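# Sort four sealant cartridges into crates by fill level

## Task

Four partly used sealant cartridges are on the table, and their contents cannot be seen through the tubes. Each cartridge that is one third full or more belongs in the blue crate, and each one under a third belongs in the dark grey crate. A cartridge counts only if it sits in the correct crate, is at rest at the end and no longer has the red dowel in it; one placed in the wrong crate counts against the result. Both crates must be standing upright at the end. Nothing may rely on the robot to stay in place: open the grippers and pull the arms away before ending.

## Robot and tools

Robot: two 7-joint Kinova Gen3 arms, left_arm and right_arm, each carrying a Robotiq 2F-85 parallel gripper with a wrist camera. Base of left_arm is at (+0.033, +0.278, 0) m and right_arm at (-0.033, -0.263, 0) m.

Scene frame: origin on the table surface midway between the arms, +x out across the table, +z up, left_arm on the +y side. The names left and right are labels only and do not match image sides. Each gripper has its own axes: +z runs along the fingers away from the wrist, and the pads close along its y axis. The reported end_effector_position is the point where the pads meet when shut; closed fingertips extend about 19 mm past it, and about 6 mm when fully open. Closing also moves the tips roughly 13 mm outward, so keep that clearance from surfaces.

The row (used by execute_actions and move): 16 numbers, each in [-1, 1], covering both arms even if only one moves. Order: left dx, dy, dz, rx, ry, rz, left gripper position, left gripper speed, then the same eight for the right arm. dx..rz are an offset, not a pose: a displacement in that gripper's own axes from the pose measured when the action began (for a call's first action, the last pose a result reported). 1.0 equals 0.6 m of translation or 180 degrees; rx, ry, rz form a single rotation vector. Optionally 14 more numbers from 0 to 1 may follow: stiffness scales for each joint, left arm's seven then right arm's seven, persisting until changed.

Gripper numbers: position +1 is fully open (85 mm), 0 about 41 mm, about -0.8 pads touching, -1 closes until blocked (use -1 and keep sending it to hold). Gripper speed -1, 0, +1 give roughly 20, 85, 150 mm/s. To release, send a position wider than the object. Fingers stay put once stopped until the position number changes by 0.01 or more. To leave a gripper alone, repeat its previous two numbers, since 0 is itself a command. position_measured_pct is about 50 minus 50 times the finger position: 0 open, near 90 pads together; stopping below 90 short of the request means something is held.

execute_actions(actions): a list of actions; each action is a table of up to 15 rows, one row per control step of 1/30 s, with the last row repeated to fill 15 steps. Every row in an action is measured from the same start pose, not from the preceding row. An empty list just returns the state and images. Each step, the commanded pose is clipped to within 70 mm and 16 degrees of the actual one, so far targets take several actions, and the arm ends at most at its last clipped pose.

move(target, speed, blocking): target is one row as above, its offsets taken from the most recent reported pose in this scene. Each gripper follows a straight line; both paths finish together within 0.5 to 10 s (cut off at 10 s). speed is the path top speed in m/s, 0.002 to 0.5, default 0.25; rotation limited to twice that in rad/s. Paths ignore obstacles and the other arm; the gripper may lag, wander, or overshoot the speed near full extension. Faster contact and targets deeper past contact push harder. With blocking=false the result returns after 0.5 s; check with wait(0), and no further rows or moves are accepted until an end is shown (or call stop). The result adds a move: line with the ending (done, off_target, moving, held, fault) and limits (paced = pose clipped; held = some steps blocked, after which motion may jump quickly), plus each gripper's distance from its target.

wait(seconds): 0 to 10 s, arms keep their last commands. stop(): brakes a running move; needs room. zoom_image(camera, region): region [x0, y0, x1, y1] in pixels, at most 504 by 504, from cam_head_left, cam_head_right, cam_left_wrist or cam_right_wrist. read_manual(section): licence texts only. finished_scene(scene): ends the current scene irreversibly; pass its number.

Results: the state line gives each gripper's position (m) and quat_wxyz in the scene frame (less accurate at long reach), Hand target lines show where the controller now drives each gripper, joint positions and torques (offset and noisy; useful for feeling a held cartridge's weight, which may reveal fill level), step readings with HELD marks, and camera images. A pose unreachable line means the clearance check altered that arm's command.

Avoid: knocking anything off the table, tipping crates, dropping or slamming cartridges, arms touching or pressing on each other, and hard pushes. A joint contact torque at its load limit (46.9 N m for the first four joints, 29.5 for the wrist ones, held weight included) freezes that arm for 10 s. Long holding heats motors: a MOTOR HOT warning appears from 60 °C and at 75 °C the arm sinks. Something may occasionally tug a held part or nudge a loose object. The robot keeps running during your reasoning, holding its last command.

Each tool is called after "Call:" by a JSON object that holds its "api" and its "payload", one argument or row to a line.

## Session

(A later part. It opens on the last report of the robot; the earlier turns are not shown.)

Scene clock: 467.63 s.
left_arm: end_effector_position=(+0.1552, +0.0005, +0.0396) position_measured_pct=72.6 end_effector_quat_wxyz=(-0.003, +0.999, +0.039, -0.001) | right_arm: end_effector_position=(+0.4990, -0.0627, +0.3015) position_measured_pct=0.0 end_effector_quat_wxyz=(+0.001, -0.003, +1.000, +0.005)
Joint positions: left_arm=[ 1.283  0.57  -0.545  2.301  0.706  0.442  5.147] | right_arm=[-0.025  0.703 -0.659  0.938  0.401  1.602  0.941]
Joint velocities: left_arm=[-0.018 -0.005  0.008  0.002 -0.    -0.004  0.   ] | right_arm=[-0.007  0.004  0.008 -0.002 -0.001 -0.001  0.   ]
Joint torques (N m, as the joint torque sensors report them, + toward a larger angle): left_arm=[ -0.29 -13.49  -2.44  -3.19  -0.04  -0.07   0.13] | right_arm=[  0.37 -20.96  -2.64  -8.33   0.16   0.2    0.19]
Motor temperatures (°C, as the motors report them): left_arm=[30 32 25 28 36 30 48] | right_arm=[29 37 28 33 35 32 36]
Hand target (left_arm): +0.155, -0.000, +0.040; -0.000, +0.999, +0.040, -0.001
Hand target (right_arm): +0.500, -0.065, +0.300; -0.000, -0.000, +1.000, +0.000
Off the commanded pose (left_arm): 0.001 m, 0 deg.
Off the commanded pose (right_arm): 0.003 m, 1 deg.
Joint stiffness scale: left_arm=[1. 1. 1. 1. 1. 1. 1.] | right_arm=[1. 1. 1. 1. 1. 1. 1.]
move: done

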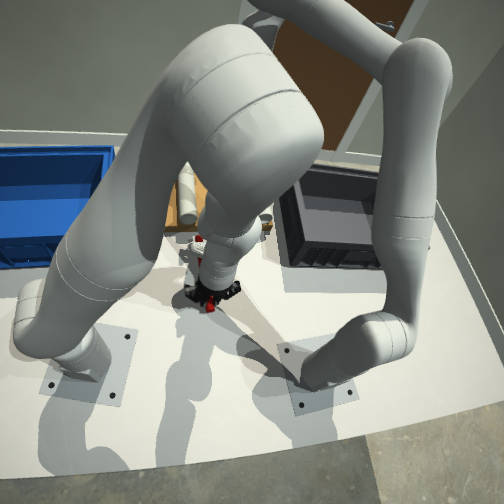

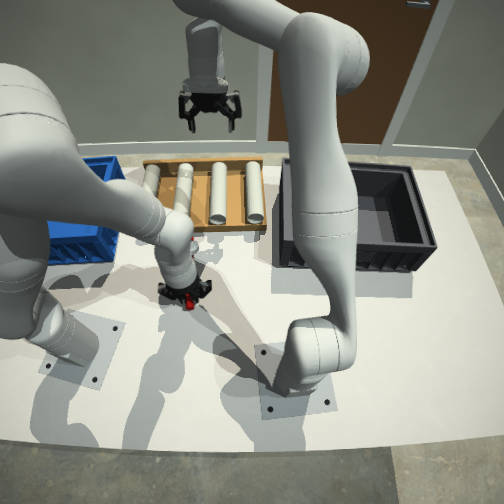

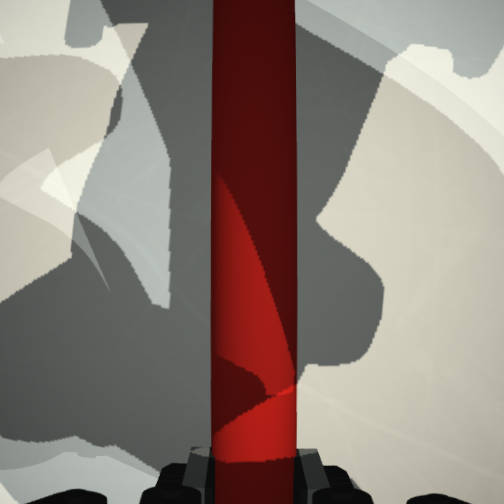

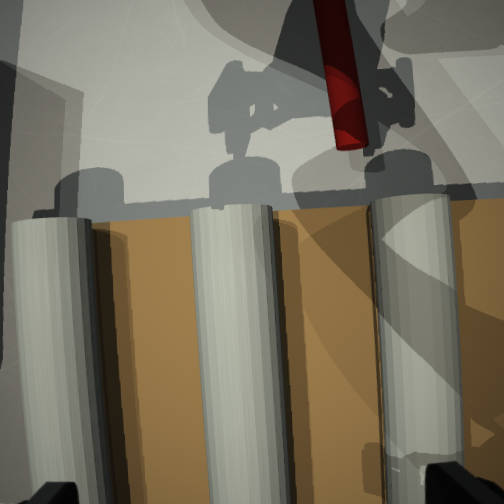

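Call:
{"api": "move", "payload": {
  "target": [0, 0, 0.026, 0, 0, 0, -1, 0, -0.018, 0.011, 0.3, 0, 0, 0, 1, 0],
  "speed": 0.12
}}

Call:
{"api": "move", "payload": {
  "target": [0, 0, 0, 0, 0, 0, 0.3, 0, 0, 0, 0, 0, 0, 0, 1, 0]
}}

Scene clock: 490.17 s.
left_arm: end_effector_position=(+0.1563, -0.0008, +0.0256) position_measured_pct=72.6 end_effector_quat_wxyz=(-0.002, +0.999, +0.038, -0.000) | right_arm: end_effector_position=(+0.5091, -0.0535, +0.1247) position_measured_pct=0.0 end_effector_quat_wxyz=(-0.000, -0.004, +1.000, +0.007)
Joint positions: left_arm=[ 1.219  0.599 -0.463  2.309  0.739  0.38   5.117] | right_arm=[-0.02   0.856 -0.588  1.238  0.458  1.172  0.866]
Joint velocities: left_arm=[-0.006  0.     0.005  0.     0.    -0.002  0.   ] | right_arm=[-0.004  0.003  0.003 -0.    -0.001  0.    -0.002]
Joint torques (N m, as the joint torque sensors report them, + toward a larger angle): left_arm=[ -0.31 -13.77  -2.1   -2.31  -0.22  -0.12   0.04] | right_arm=[  0.43 -21.3   -3.44  -7.28  -0.08   0.32   0.15]
Motor temperatures (°C, as the motors report them): left_arm=[30 32 25 28 36 30 48] | right_arm=[29 37 28 33 35 32 36]
Hand target (left_arm): +0.155, +0.001, +0.024; -0.003, +0.999, +0.039, -0.001
Hand target (right_arm): +0.510, -0.055, +0.121; +0.001, -0.003, +1.000, +0.005
Off the commanded pose (left_arm): 0.002 m, 0 deg.
Off the commanded pose (right_arm): 0.003 m, 0 deg.
Joint stiffness scale: left_arm=[1. 1. 1. 1. 1. 1. 1.] | right_arm=[1. 1. 1. 1. 1. 1. 1.]
move: done

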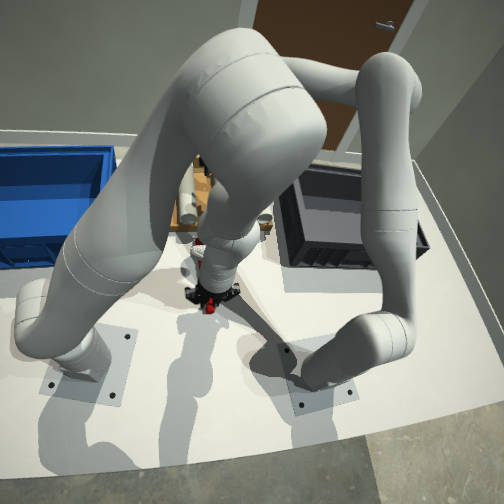

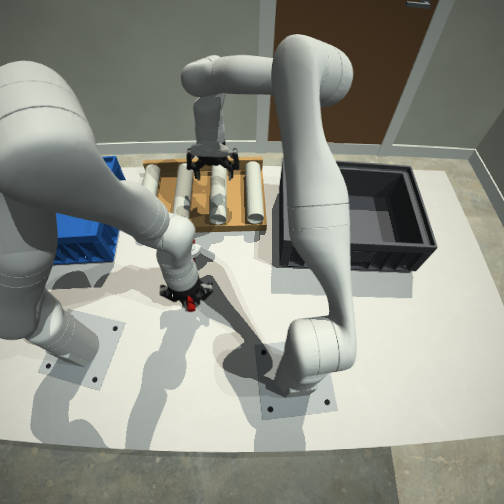

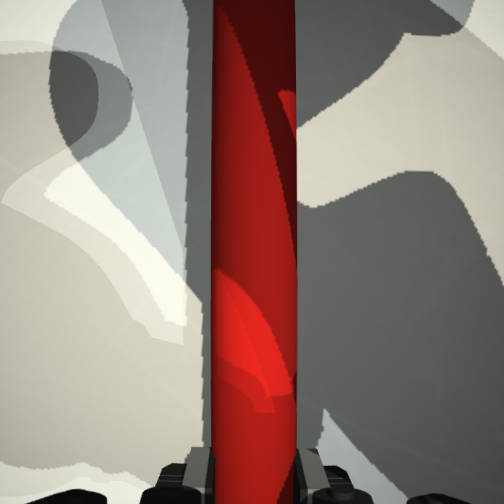

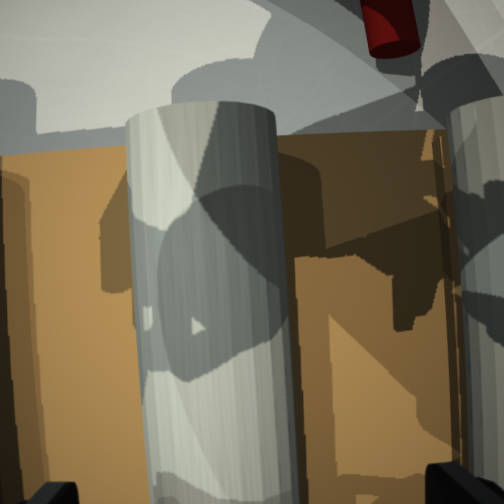

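Scene clock: 490.97 s.
left_arm: end_effector_position=(+0.1563, -0.0008, +0.0256) position_measured_pct=34.9 end_effector_quat_wxyz=(-0.002, +0.999, +0.038, -0.000) | right_arm: end_effector_position=(+0.5091, -0.0535, +0.1247) position_measured_pct=0.0 end_effector_quat_wxyz=(-0.000, -0.004, +1.000, +0.007)
Joint positions: left_arm=[ 1.219  0.599 -0.463  2.309  0.739  0.38   5.117] | right_arm=[-0.02   0.856 -0.588  1.238  0.458  1.172  0.866]
Joint velocities: left_arm=[ 0.001  0.001  0.001 -0.    -0.    -0.    -0.   ] | right_arm=[-0.001  0.     0.    -0.    -0.    -0.     0.001]
Joint torques (N m, as the joint torque sensors report them, + toward a larger angle): left_arm=[ -0.13 -13.77  -2.09  -2.31  -0.39  -0.05   0.24] | right_arm=[  0.36 -21.56  -3.05  -7.21   0.1    0.28  -0.12]
Motor temperatures (°C, as the motors report them): left_arm=[30 32 25 28 36 30 48] | right_arm=[29 37 28 33 35 32 36]
Hand target (left_arm): +0.156, -0.001, +0.026; -0.002, +0.999, +0.038, -0.000
Hand target (right_arm): +0.509, -0.054, +0.125; -0.000, -0.004, +1.000, +0.007
Off the commanded pose (left_arm): 0.000 m, 0 deg.
Off the commanded pose (right_arm): 0.000 m, 0 deg.
Joint stiffness scale: left_arm=[1. 1. 1. 1. 1. 1. 1.] | right_arm=[1. 1. 1. 1. 1. 1. 1.]
move: done

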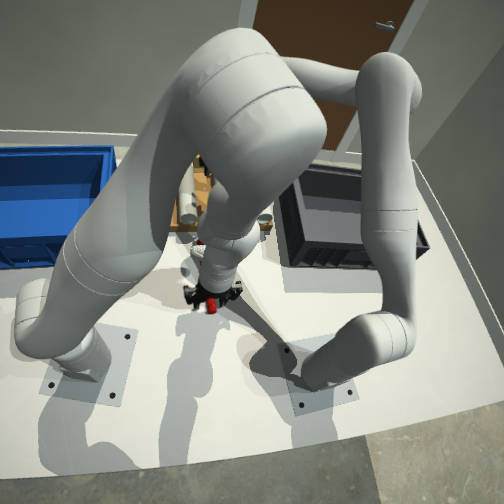

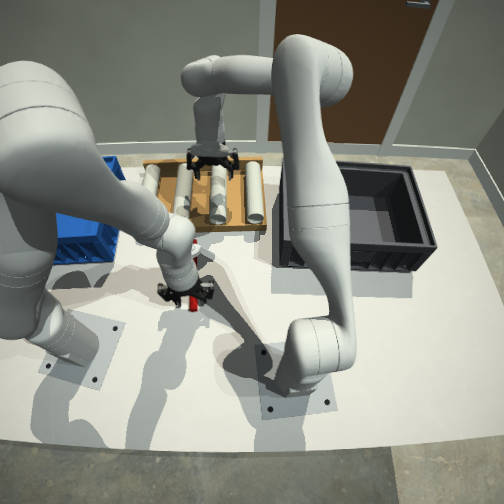

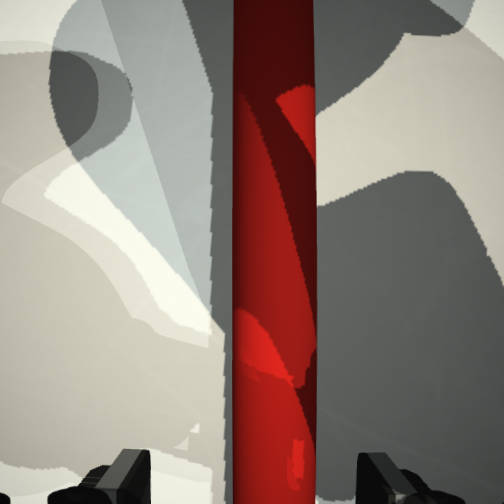

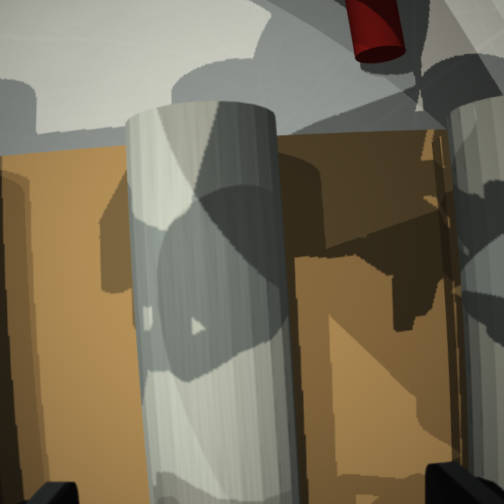

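Call:
{"api": "move", "payload": {
  "target": [0.2, -0.07, -0.29, 0, 0, 0, 1, 0, 0, -0.012, 0.122, 0, 0, 0, 1, 0],
  "speed": 0.1
}}

Call:
{"api": "move", "payload": {
  "target": [0, 0, 0, 0, 0, 0, 1, 0, 0, 0, 0, 0, 0, 0, -1, 0]
}}

Scene clock: 506.90 s.
left_arm: end_effector_position=(+0.2698, +0.0458, +0.1972) position_measured_pct=0.0 end_effector_quat_wxyz=(-0.000, +0.999, +0.040, -0.002) | right_arm: end_effector_position=(+0.5090, -0.0587, +0.0545) position_measured_pct=0.0 end_effector_quat_wxyz=(-0.001, -0.004, +1.000, +0.010)
Joint positions: left_arm=[ 1.215  0.284 -0.881  2.003  0.267  0.976  5.197] | right_arm=[-0.03   0.935 -0.528  1.313  0.476  1.012  0.857]
Joint velocities: left_arm=[-0.005 -0.003 -0.    -0.002 -0.001  0.001  0.   ] | right_arm=[-0.002  0.001  0.003  0.002  0.     0.     0.001]
Joint torques (N m, as the joint torque sensors report them, + toward a larger angle): left_arm=[ -0.25 -10.61  -1.99  -7.79  -0.36  -0.03   0.18] | right_arm=[  0.29 -21.64  -3.02  -6.16   0.07   0.17   0.27]
Motor temperatures (°C, as the motors report them): left_arm=[30 32 25 28 36 30 48] | right_arm=[29 37 28 33 35 32 36]
Hand target (left_arm): +0.272, +0.049, +0.199; -0.001, +0.999, +0.037, -0.001
Hand target (right_arm): +0.509, -0.060, +0.051; -0.000, -0.004, +1.000, +0.007
Off the commanded pose (left_arm): 0.005 m, 0 deg.
Off the commanded pose (right_arm): 0.003 m, 0 deg.
Joint stiffness scale: left_arm=[1. 1. 1. 1. 1. 1. 1.] | right_arm=[1. 1. 1. 1. 1. 1. 1.]
move: off_target (left_arm)

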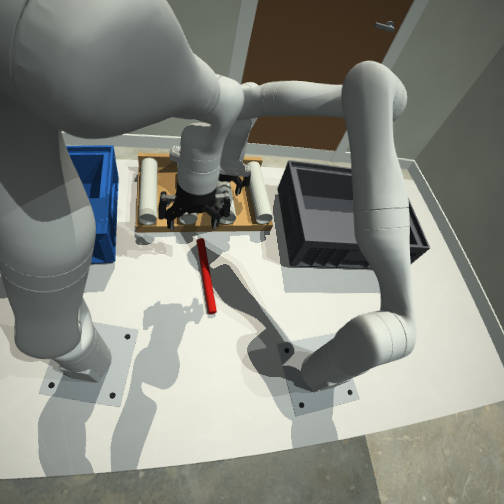

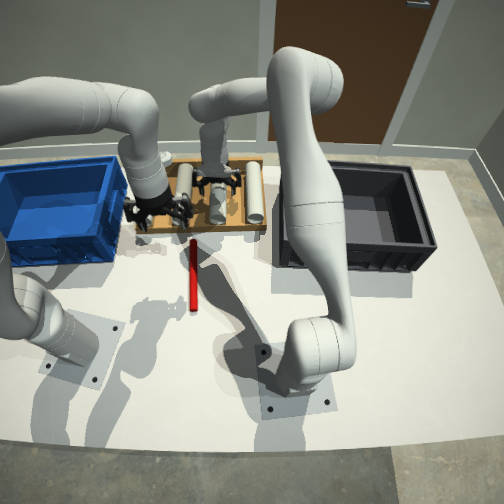

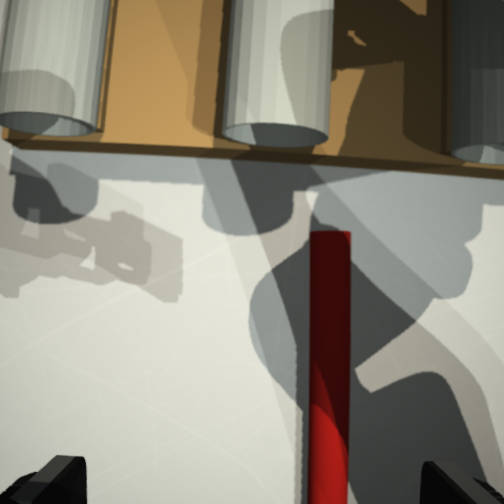

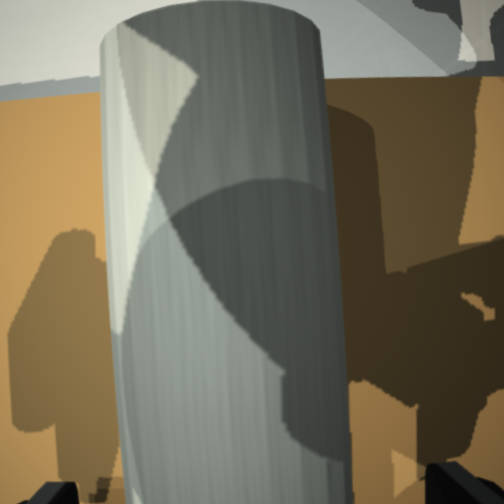

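Scene clock: 507.73 s.
left_arm: end_effector_position=(+0.2698, +0.0458, +0.1973) position_measured_pct=0.0 end_effector_quat_wxyz=(-0.000, +0.999, +0.040, -0.002) | right_arm: end_effector_position=(+0.5090, -0.0605, +0.0549) position_measured_pct=46.0 end_effector_quat_wxyz=(-0.002, -0.003, +1.000, +0.009)
Joint positions: left_arm=[ 1.215  0.284 -0.881  2.003  0.267  0.976  5.197] | right_arm=[-0.028  0.935 -0.528  1.313  0.476  1.014  0.857]
Joint velocities: left_arm=[ 0.001 -0.002  0.001 -0.    -0.    -0.001 -0.   ] | right_arm=[-0.001 -0.     0.     0.001 -0.001 -0.     0.001]
Joint torques (N m, as the joint torque sensors report them, + toward a larger angle): left_arm=[ -0.49 -10.75  -2.36  -7.54  -0.1    0.25   0.19] | right_arm=[ -2.32 -19.56  -5.96  -7.15  -1.53  -1.35   0.  ]
Motor temperatures (°C, as the motors report them): left_arm=[30 32 25 28 36 30 48] | right_arm=[29 37 28 33 35 32 36]
Hand target (left_arm): +0.270, +0.046, +0.197; -0.000, +0.999, +0.040, -0.002
Hand target (right_arm): +0.509, -0.059, +0.055; -0.001, -0.004, +1.000, +0.010
Off the commanded pose (left_arm): 0.000 m, 0 deg.
Off the commanded pose (right_arm): 0.002 m, 0 deg.
Joint stiffness scale: left_arm=[1. 1. 1. 1. 1. 1. 1.] | right_arm=[1. 1. 1. 1. 1. 1. 1.]
move: done

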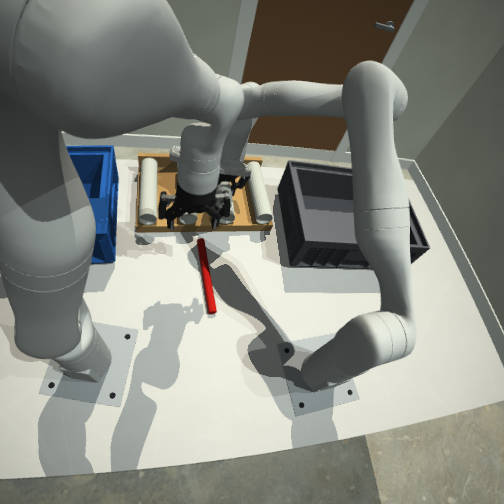

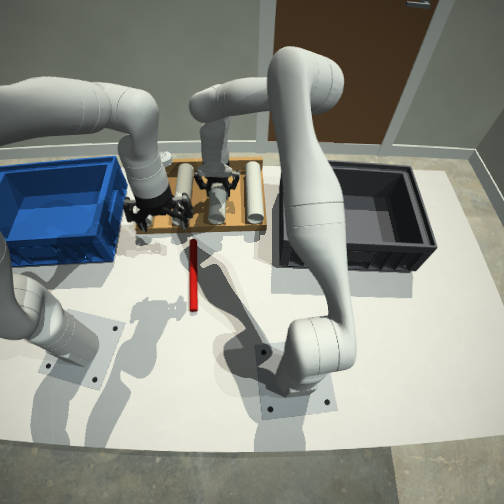

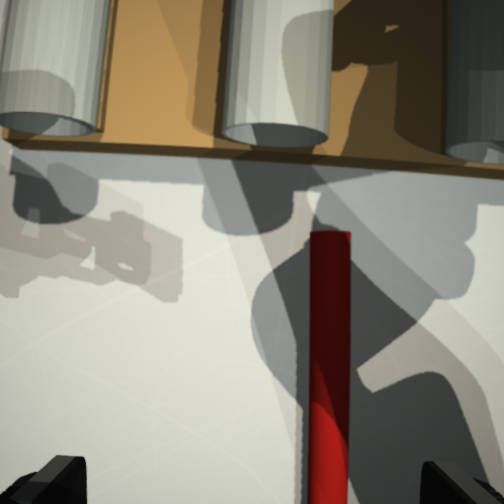

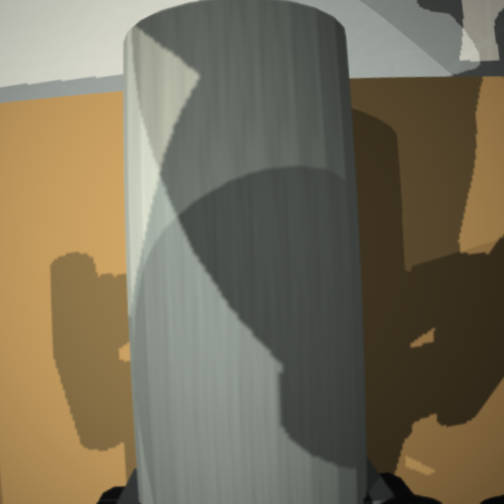

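Call:
{"api": "move", "payload": {
  "target": [0, 0, 0, 0, 0, 0, 1, 0, 0, 0, -0.32, 0, 0, 0, -1, 0],
  "speed": 0.15
}}

Call:
{"api": "move", "payload": {
  "target": [0, 0, 0, 0, 0, 0, 1, 0, 0.15, -0.62, 0, 0, 0, 0.5, -1, 0],
  "speed": 0.25
}}

Scene clock: 518.70 s.
left_arm: end_effector_position=(+0.2698, +0.0458, +0.1973) position_measured_pct=0.0 end_effector_quat_wxyz=(-0.000, +0.999, +0.040, -0.002) | right_arm: end_effector_position=(+0.5119, -0.0672, +0.2440) position_measured_pct=46.0 end_effector_quat_wxyz=(-0.001, +0.002, +1.000, +0.006)
Joint positions: left_arm=[ 1.215  0.284 -0.881  2.003  0.267  0.976  5.197] | right_arm=[-0.015  0.747 -0.607  1.036  0.389  1.458  0.944]
Joint velocities: left_arm=[ 0.    -0.    -0.001 -0.    -0.     0.001  0.   ] | right_arm=[-0.     0.001 -0.006 -0.004  0.     0.001  0.001]
Joint torques (N m, as the joint torque sensors report them, + toward a larger angle): left_arm=[ -0.22 -10.42  -2.26  -7.49  -0.18   0.08   0.28] | right_arm=[  0.8  -21.55  -2.63  -9.05  -0.02  -0.09   0.34]
Motor temperatures (°C, as the motors report them): left_arm=[30 32 25 28 36 30 48] | right_arm=[29 37 28 33 35 32 36]
Hand target (left_arm): +0.270, +0.046, +0.197; -0.000, +0.999, +0.040, -0.002
Hand target (right_arm): +0.510, -0.064, +0.247; -0.002, -0.003, +1.000, +0.009
Off the commanded pose (left_arm): 0.000 m, 0 deg.
Off the commanded pose (right_arm): 0.005 m, 1 deg.
Joint stiffness scale: left_arm=[1. 1. 1. 1. 1. 1. 1.] | right_arm=[1. 1. 1. 1. 1. 1. 1.]
move: off_target (right_arm)

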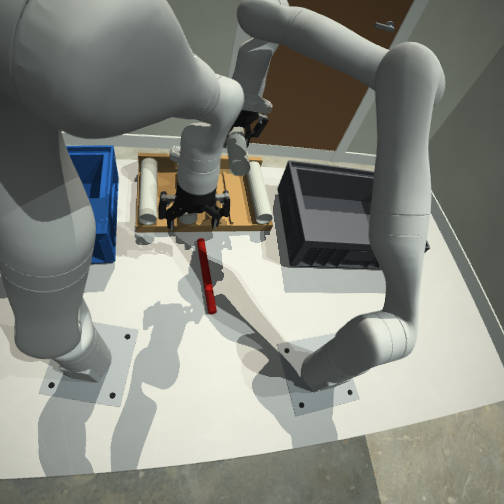

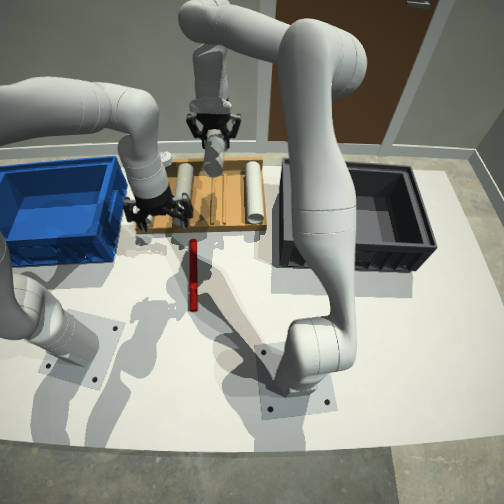

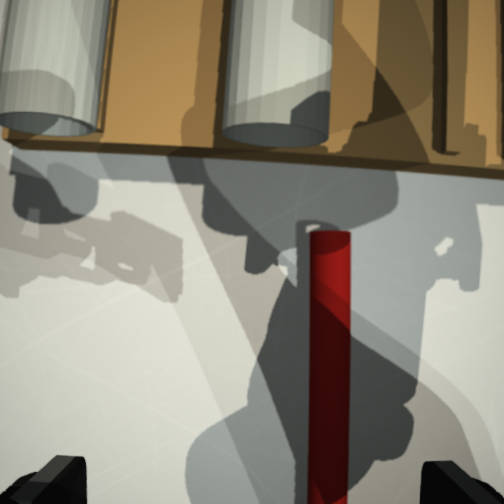

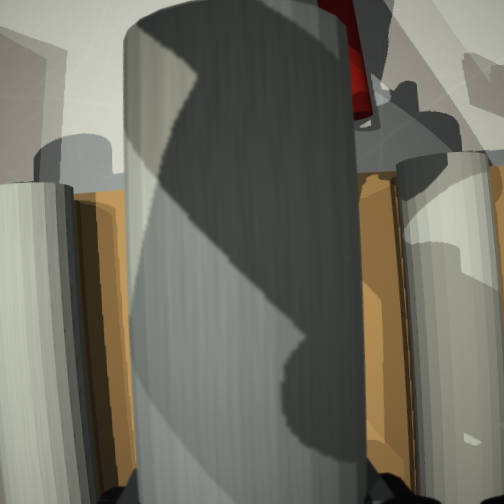

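Scene clock: 522.33 s.
left_arm: end_effector_position=(+0.2698, +0.0458, +0.1973) position_measured_pct=0.0 end_effector_quat_wxyz=(-0.000, +0.999, +0.040, -0.002) | right_arm: end_effector_position=(+0.4199, -0.4392, +0.2400) position_measured_pct=46.0 end_effector_quat_wxyz=(-0.004, +0.704, +0.710, -0.001)
Joint positions: left_arm=[ 1.215  0.284 -0.881  2.003  0.267  0.976  5.197] | right_arm=[ 0.574  0.486 -0.251  1.438  0.12   1.24   0.226]
Joint velocities: left_arm=[ 0.    -0.    -0.001 -0.     0.    -0.001 -0.   ] | right_arm=[ 0.006 -0.     0.    -0.001  0.     0.001 -0.003]
Joint torques (N m, as the joint torque sensors report them, + toward a larger angle): left_arm=[ -0.27 -10.68  -2.58  -7.61   0.     0.21   0.27] | right_arm=[  0.17 -17.87  -0.86  -8.88   0.19   0.07   0.37]
Motor temperatures (°C, as the motors report them): left_arm=[30 32 25 28 36 30 48] | right_arm=[29 37 28 33 35 32 36]
Hand target (left_arm): +0.270, +0.046, +0.197; -0.000, +0.999, +0.040, -0.002
Hand target (right_arm): +0.421, -0.440, +0.240; -0.004, +0.708, +0.706, +0.003
Off the commanded pose (left_arm): 0.000 m, 0 deg.
Off the commanded pose (right_arm): 0.001 m, 1 deg.
Joint stiffness scale: left_arm=[1. 1. 1. 1. 1. 1. 1.] | right_arm=[1. 1. 1. 1. 1. 1. 1.]
move: done

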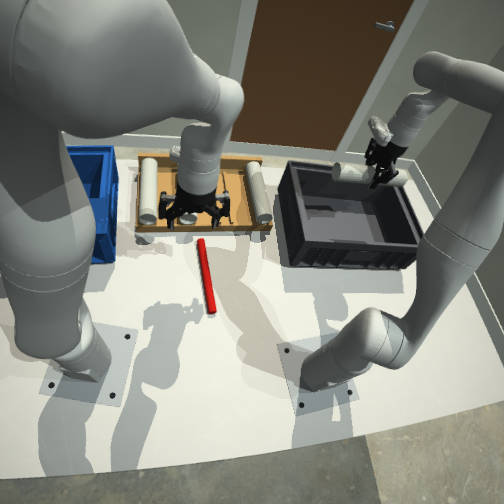

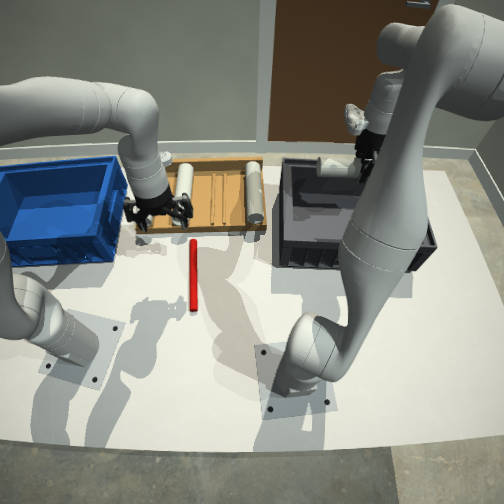

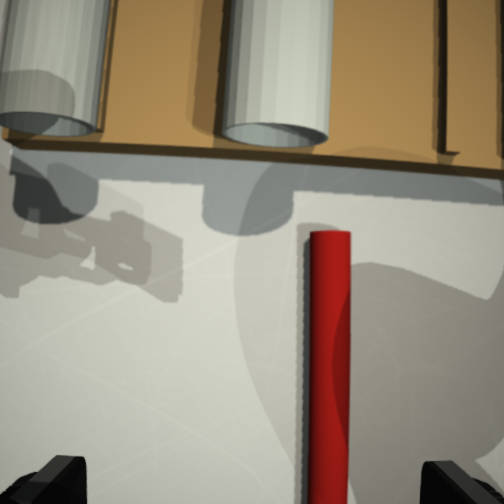

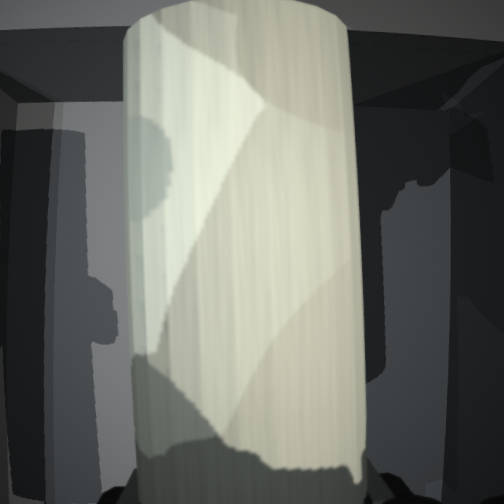

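Call:
{"api": "move", "payload": {
  "target": [0.393, 0.027, 0.12, 0, 0, 0, 1, 0, 0, 0.08, 0.31, 0, 0, 0, -1, 0],
  "speed": 0.12
}}

Call:
{"api": "move", "payload": {
  "target": [0, 0, 0, 0, 0, 0, 1, 0, 0, 0, 0, 0, 0, 0, 0.7, 0]
}}

Scene clock: 539.23 s.
left_arm: end_effector_position=(+0.5072, +0.0500, +0.1270) position_measured_pct=0.0 end_effector_quat_wxyz=(-0.002, +0.999, +0.041, +0.002) | right_arm: end_effector_position=(+0.4644, -0.4355, +0.0549) position_measured_pct=46.0 end_effector_quat_wxyz=(-0.007, +0.703, +0.711, +0.001)
Joint positions: left_arm=[ 0.615  0.78  -0.738  1.466  0.551  1.107  4.773] | right_arm=[ 0.505  0.8   -0.205  1.522  0.185  0.851  0.154]
Joint velocities: left_arm=[-0.009  0.001  0.007 -0.002 -0.     0.    -0.   ] | right_arm=[-0.003  0.003  0.003 -0.     0.001  0.001 -0.002]
Joint torques (N m, as the joint torque sensors report them, + toward a larger angle): left_arm=[ -0.18 -20.79  -4.62  -6.93  -0.27   0.05   0.1 ] | right_arm=[ -0.19 -21.08  -0.86  -6.65   0.09   0.53   0.28]
Motor temperatures (°C, as the motors report them): left_arm=[30 32 25 28 36 30 48] | right_arm=[29 37 28 33 35 32 36]
Hand target (left_arm): +0.506, +0.048, +0.125; -0.000, +0.999, +0.040, -0.001
Hand target (right_arm): +0.466, -0.438, +0.053; -0.004, +0.704, +0.710, -0.001
Off the commanded pose (left_arm): 0.004 m, 1 deg.
Off the commanded pose (right_arm): 0.003 m, 0 deg.
Joint stiffness scale: left_arm=[1. 1. 1. 1. 1. 1. 1.] | right_arm=[1. 1. 1. 1. 1. 1. 1.]
move: off_target (left_arm)

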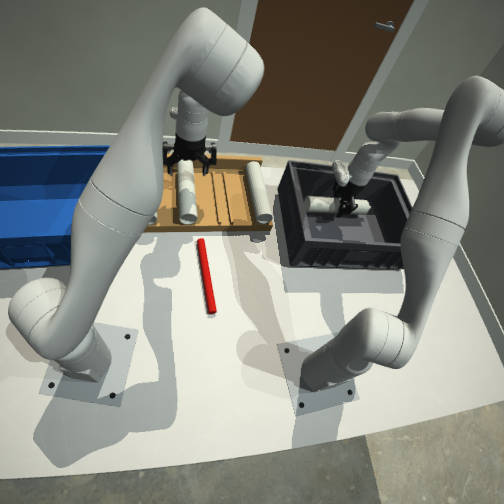

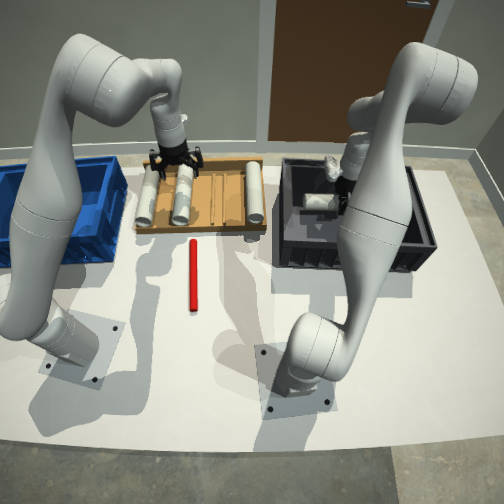

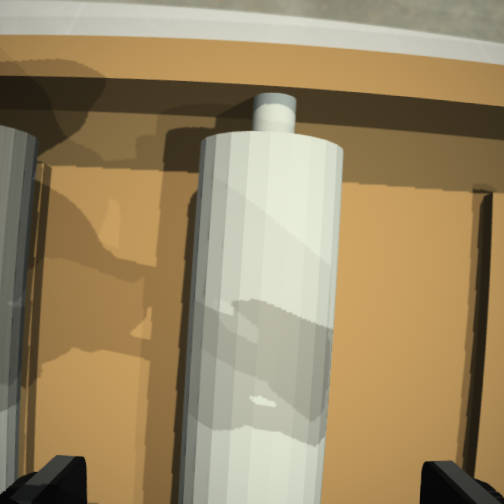

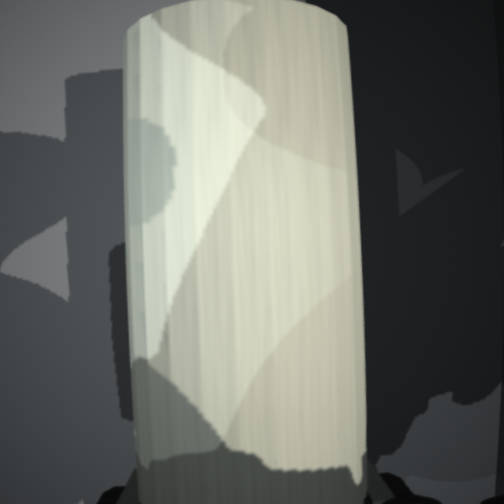

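Scene clock: 539.93 s.
left_arm: end_effector_position=(+0.5072, +0.0500, +0.1270) position_measured_pct=0.0 end_effector_quat_wxyz=(-0.002, +0.999, +0.041, +0.002) | right_arm: end_effector_position=(+0.4644, -0.4355, +0.0549) position_measured_pct=15.1 end_effector_quat_wxyz=(-0.007, +0.703, +0.711, +0.001)
Joint positions: left_arm=[ 0.615  0.781 -0.737  1.466  0.551  1.107  4.773] | right_arm=[ 0.505  0.8   -0.205  1.522  0.185  0.851  0.154]
Joint velocities: left_arm=[-0.    -0.001 -0.001 -0.     0.    -0.001  0.   ] | right_arm=[-0.     0.     0.    -0.001 -0.     0.     0.001]
Joint torques (N m, as the joint torque sensors report them, + toward a larger angle): left_arm=[ -0.2  -20.87  -4.7   -6.98  -0.22   0.03   0.21] | right_arm=[  0.17 -20.19  -1.06  -6.78   0.36   0.21   0.39]
Motor temperatures (°C, as the motors report them): left_arm=[30 32 25 28 36 30 48] | right_arm=[29 37 28 33 35 32 36]
Hand target (left_arm): +0.507, +0.050, +0.127; -0.002, +0.999, +0.041, +0.002
Hand target (right_arm): +0.464, -0.436, +0.055; -0.007, +0.703, +0.711, +0.001
Off the commanded pose (left_arm): 0.000 m, 0 deg.
Off the commanded pose (right_arm): 0.000 m, 0 deg.
Joint stiffness scale: left_arm=[1. 1. 1. 1. 1. 1. 1.] | right_arm=[1. 1. 1. 1. 1. 1. 1.]
move: done

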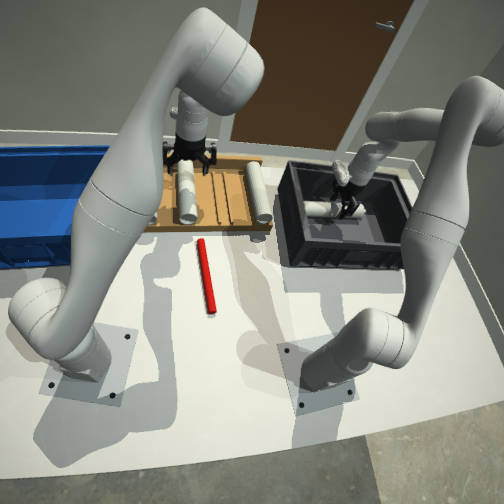

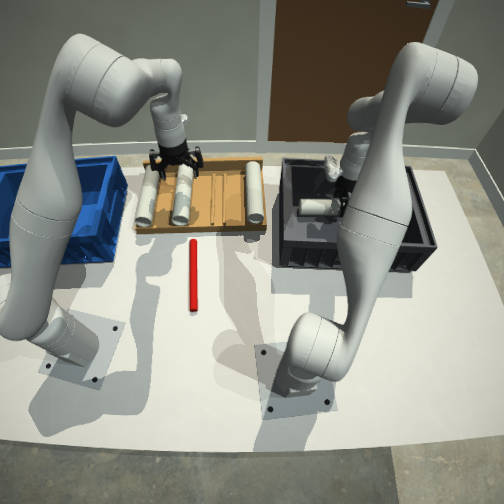

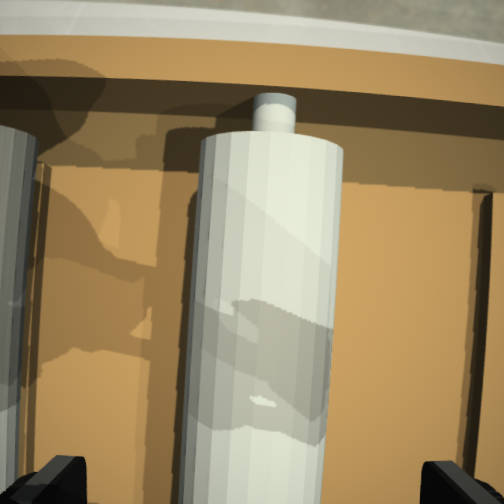

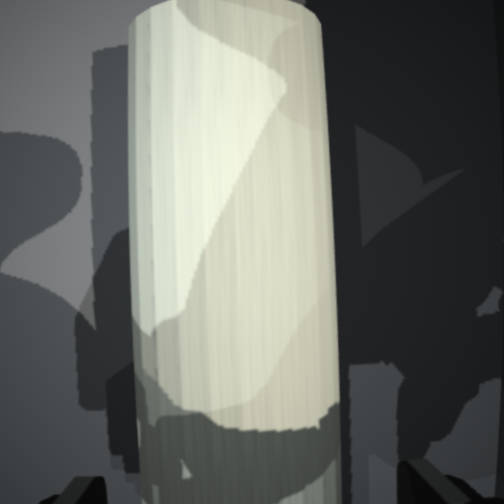

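Call:
{"api": "move", "payload": {
  "target": [0, 0, 0.125, 0, 0, 0.018, 1, 0, 0, 0, -0.33, 0, 0, 0, 1, 0],
  "speed": 0.1
}}

Call:
{"api": "move", "payload": {
  "target": [0, 0, 0, 0, 0, 0, -1, 0, 0, 0, 0, 0, 0, 0, 1, 0]
}}

Call:
{"api": "move", "payload": {
  "target": [0, 0, -0.32, 0, 0, 0, -1, 0, 0, 0, 0, 0, 0, 0, 1, 0],
  "speed": 0.15
}}

Scene clock: 551.70 s.
left_arm: end_effector_position=(+0.5088, +0.0514, +0.0553) position_measured_pct=0.0 end_effector_quat_wxyz=(-0.005, +1.000, +0.013, +0.004) | right_arm: end_effector_position=(+0.4664, -0.4407, +0.2502) position_measured_pct=0.0 end_effector_quat_wxyz=(-0.006, +0.705, +0.709, -0.003)
Joint positions: left_arm=[ 0.568  0.869 -0.642  1.53   0.588  0.938  4.686] | right_arm=[ 0.523  0.584 -0.243  1.236  0.136  1.35   0.199]
Joint velocities: left_arm=[-0.005 -0.001  0.004  0.     0.    -0.003 -0.   ] | right_arm=[ 0.001  0.    -0.002 -0.001  0.001  0.002  0.   ]
Joint torques (N m, as the joint torque sensors report them, + toward a larger angle): left_arm=[  0.   -21.38  -5.05  -6.5   -0.22   0.24   0.15] | right_arm=[  0.32 -19.13  -0.89  -8.54   0.36   0.09   0.17]
Motor temperatures (°C, as the motors report them): left_arm=[30 32 25 28 36 30 48] | right_arm=[29 37 28 33 35 32 36]
Hand target (left_arm): +0.508, +0.051, +0.052; -0.003, +1.000, +0.013, +0.002
Hand target (right_arm): +0.467, -0.438, +0.253; -0.007, +0.703, +0.711, +0.001
Off the commanded pose (left_arm): 0.004 m, 0 deg.
Off the commanded pose (right_arm): 0.004 m, 1 deg.
Joint stiffness scale: left_arm=[1. 1. 1. 1. 1. 1. 1.] | right_arm=[1. 1. 1. 1. 1. 1. 1.]
move: off_target (left_arm, right_arm)

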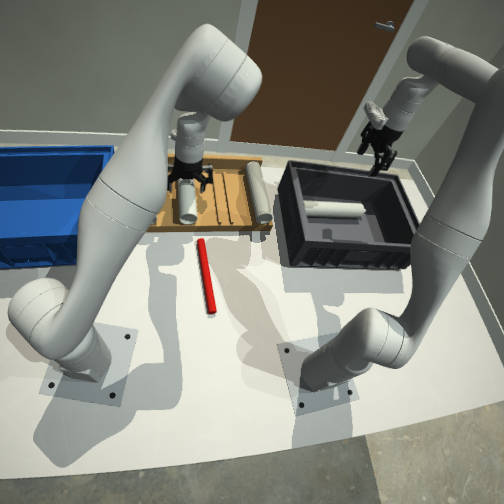

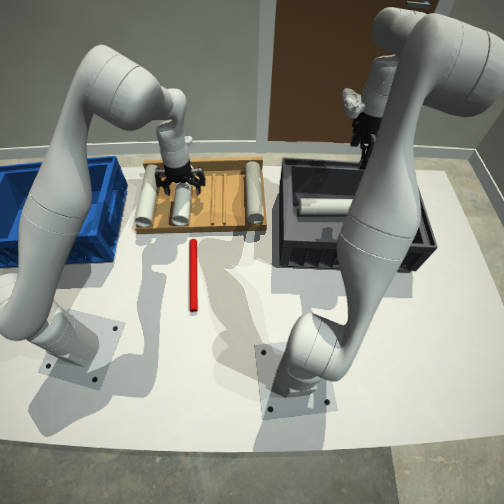

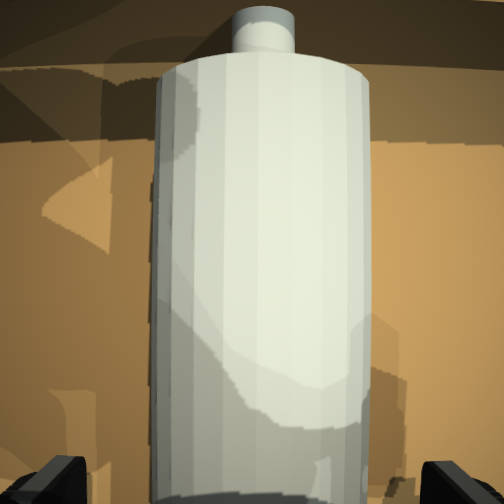

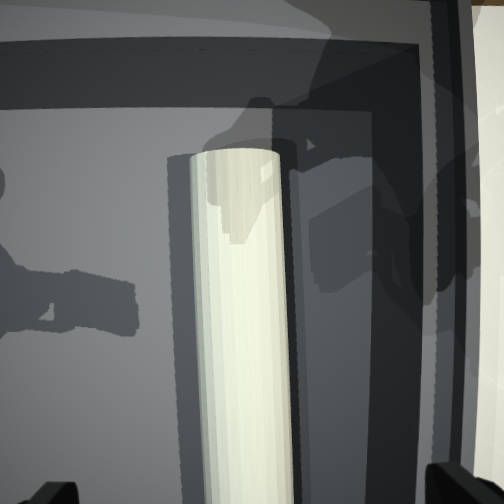

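Scene clock: 552.53 s.
left_arm: end_effector_position=(+0.5089, +0.0507, +0.0560) position_measured_pct=45.2 end_effector_quat_wxyz=(-0.004, +1.000, +0.012, +0.004) | right_arm: end_effector_position=(+0.4664, -0.4407, +0.2502) position_measured_pct=0.0 end_effector_quat_wxyz=(-0.006, +0.705, +0.709, -0.003)
Joint positions: left_arm=[ 0.569  0.868 -0.642  1.53   0.589  0.938  4.686] | right_arm=[ 0.523  0.584 -0.243  1.236  0.136  1.35   0.199]
Joint velocities: left_arm=[ 0.     0.001  0.    -0.    -0.     0.001  0.   ] | right_arm=[ 0.     0.001 -0.     0.     0.     0.001 -0.   ]
Joint torques (N m, as the joint torque sensors report them, + toward a larger angle): left_arm=[ -2.64 -17.87  -5.84  -4.95  -1.01  -1.31   0.25] | right_arm=[  0.71 -18.93  -0.63  -8.06  -0.15   0.22   0.09]
Motor temperatures (°C, as the motors report them): left_arm=[30 32 25 28 36 30 48] | right_arm=[29 37 28 33 35 32 36]
Hand target (left_arm): +0.509, +0.051, +0.055; -0.005, +1.000, +0.013, +0.004
Hand target (right_arm): +0.466, -0.441, +0.250; -0.006, +0.705, +0.709, -0.003
Off the commanded pose (left_arm): 0.001 m, 0 deg.
Off the commanded pose (right_arm): 0.000 m, 0 deg.
Joint stiffness scale: left_arm=[1. 1. 1. 1. 1. 1. 1.] | right_arm=[1. 1. 1. 1. 1. 1. 1.]
move: done

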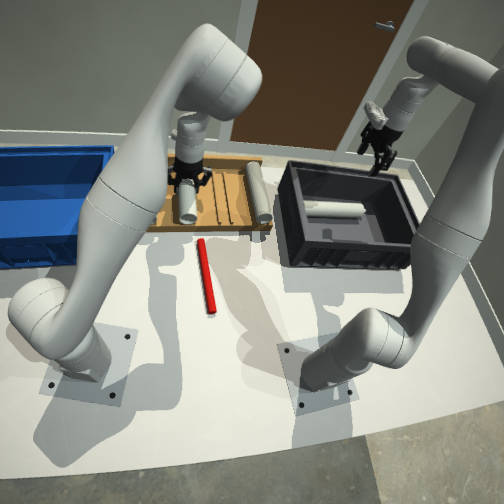

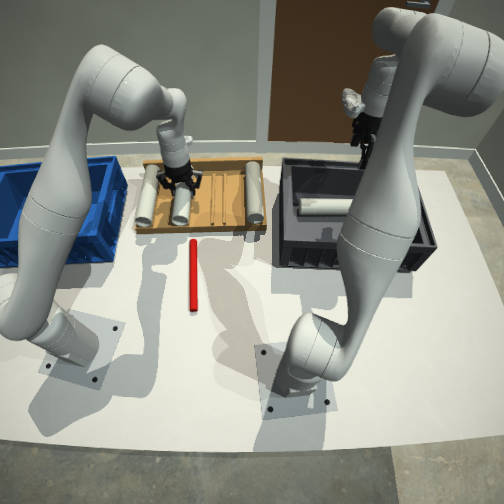

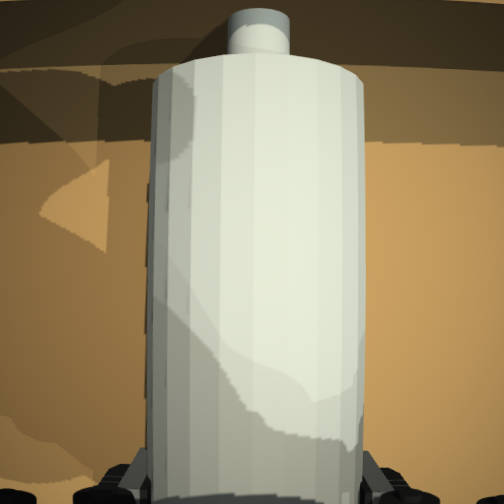

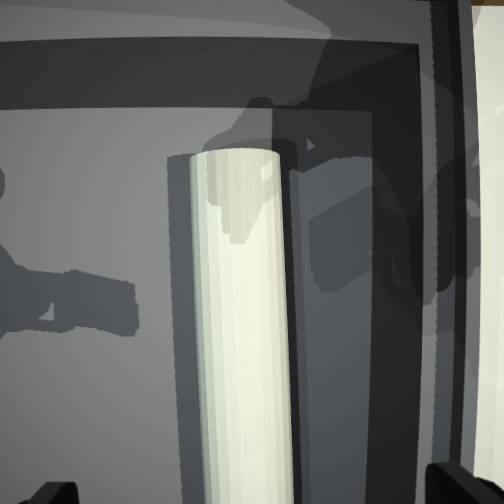

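Scene clock: 554.27 s.
left_arm: end_effector_position=(+0.5068, +0.0464, +0.2444) position_measured_pct=45.2 end_effector_quat_wxyz=(-0.000, +1.000, +0.010, +0.002) | right_arm: end_effector_position=(+0.4664, -0.4407, +0.2502) position_measured_pct=0.0 end_effector_quat_wxyz=(-0.006, +0.705, +0.709, -0.003)
Joint positions: left_arm=[ 0.614  0.653 -0.764  1.271  0.44   1.381  4.813] | right_arm=[ 0.523  0.584 -0.243  1.236  0.136  1.35   0.199]
Joint velocities: left_arm=[ 0.002 -0.001 -0.002 -0.002 -0.     0.002  0.   ] | right_arm=[ 0.     0.001 -0.     0.    -0.    -0.001  0.   ]
Joint torques (N m, as the joint torque sensors report them, + toward a larger angle): left_arm=[ -0.39 -21.88  -4.48  -9.86  -0.07  -0.08   0.06] | right_arm=[  0.25 -18.77  -0.88  -8.45   0.28   0.22   0.18]
Motor temperatures (°C, as the motors report them): left_arm=[30 32 25 28 36 30 48] | right_arm=[29 37 28 33 35 32 36]
Hand target (left_arm): +0.507, +0.049, +0.248; -0.003, +1.000, +0.012, +0.004
Hand target (right_arm): +0.466, -0.441, +0.250; -0.006, +0.705, +0.709, -0.003
Off the commanded pose (left_arm): 0.004 m, 1 deg.
Off the commanded pose (right_arm): 0.000 m, 0 deg.
Joint stiffness scale: left_arm=[1. 1. 1. 1. 1. 1. 1.] | right_arm=[1. 1. 1. 1. 1. 1. 1.]
move: off_target (left_arm)

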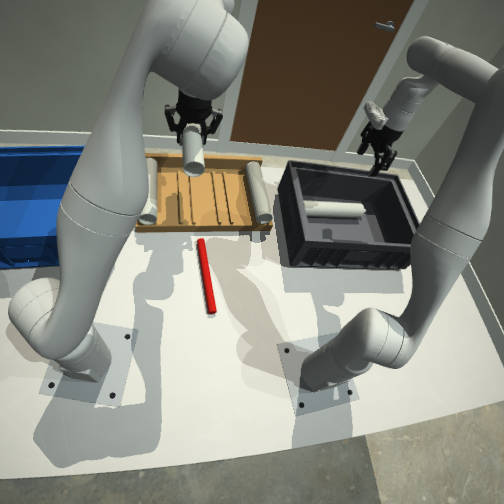

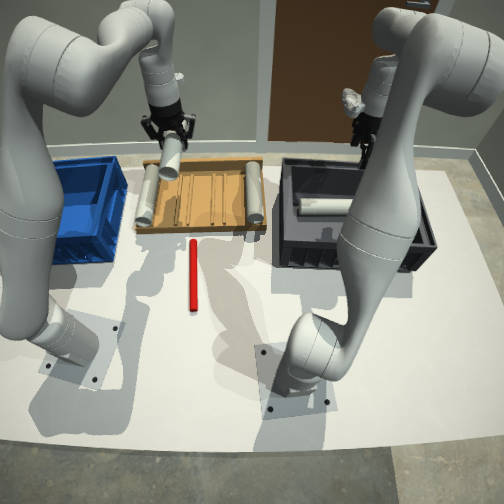

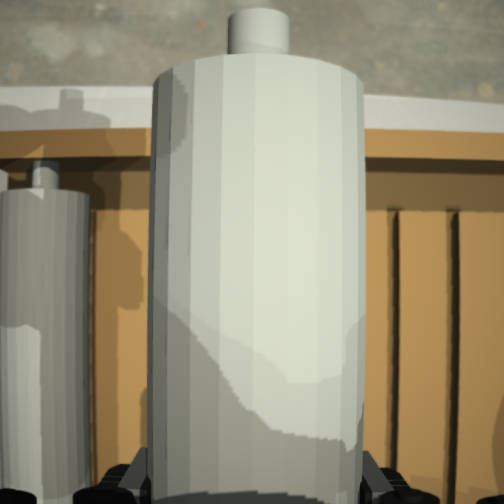

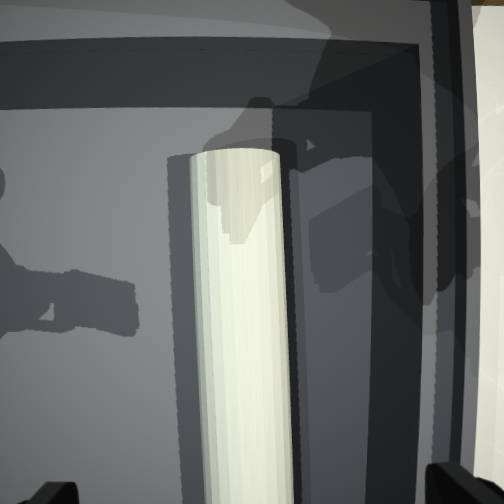

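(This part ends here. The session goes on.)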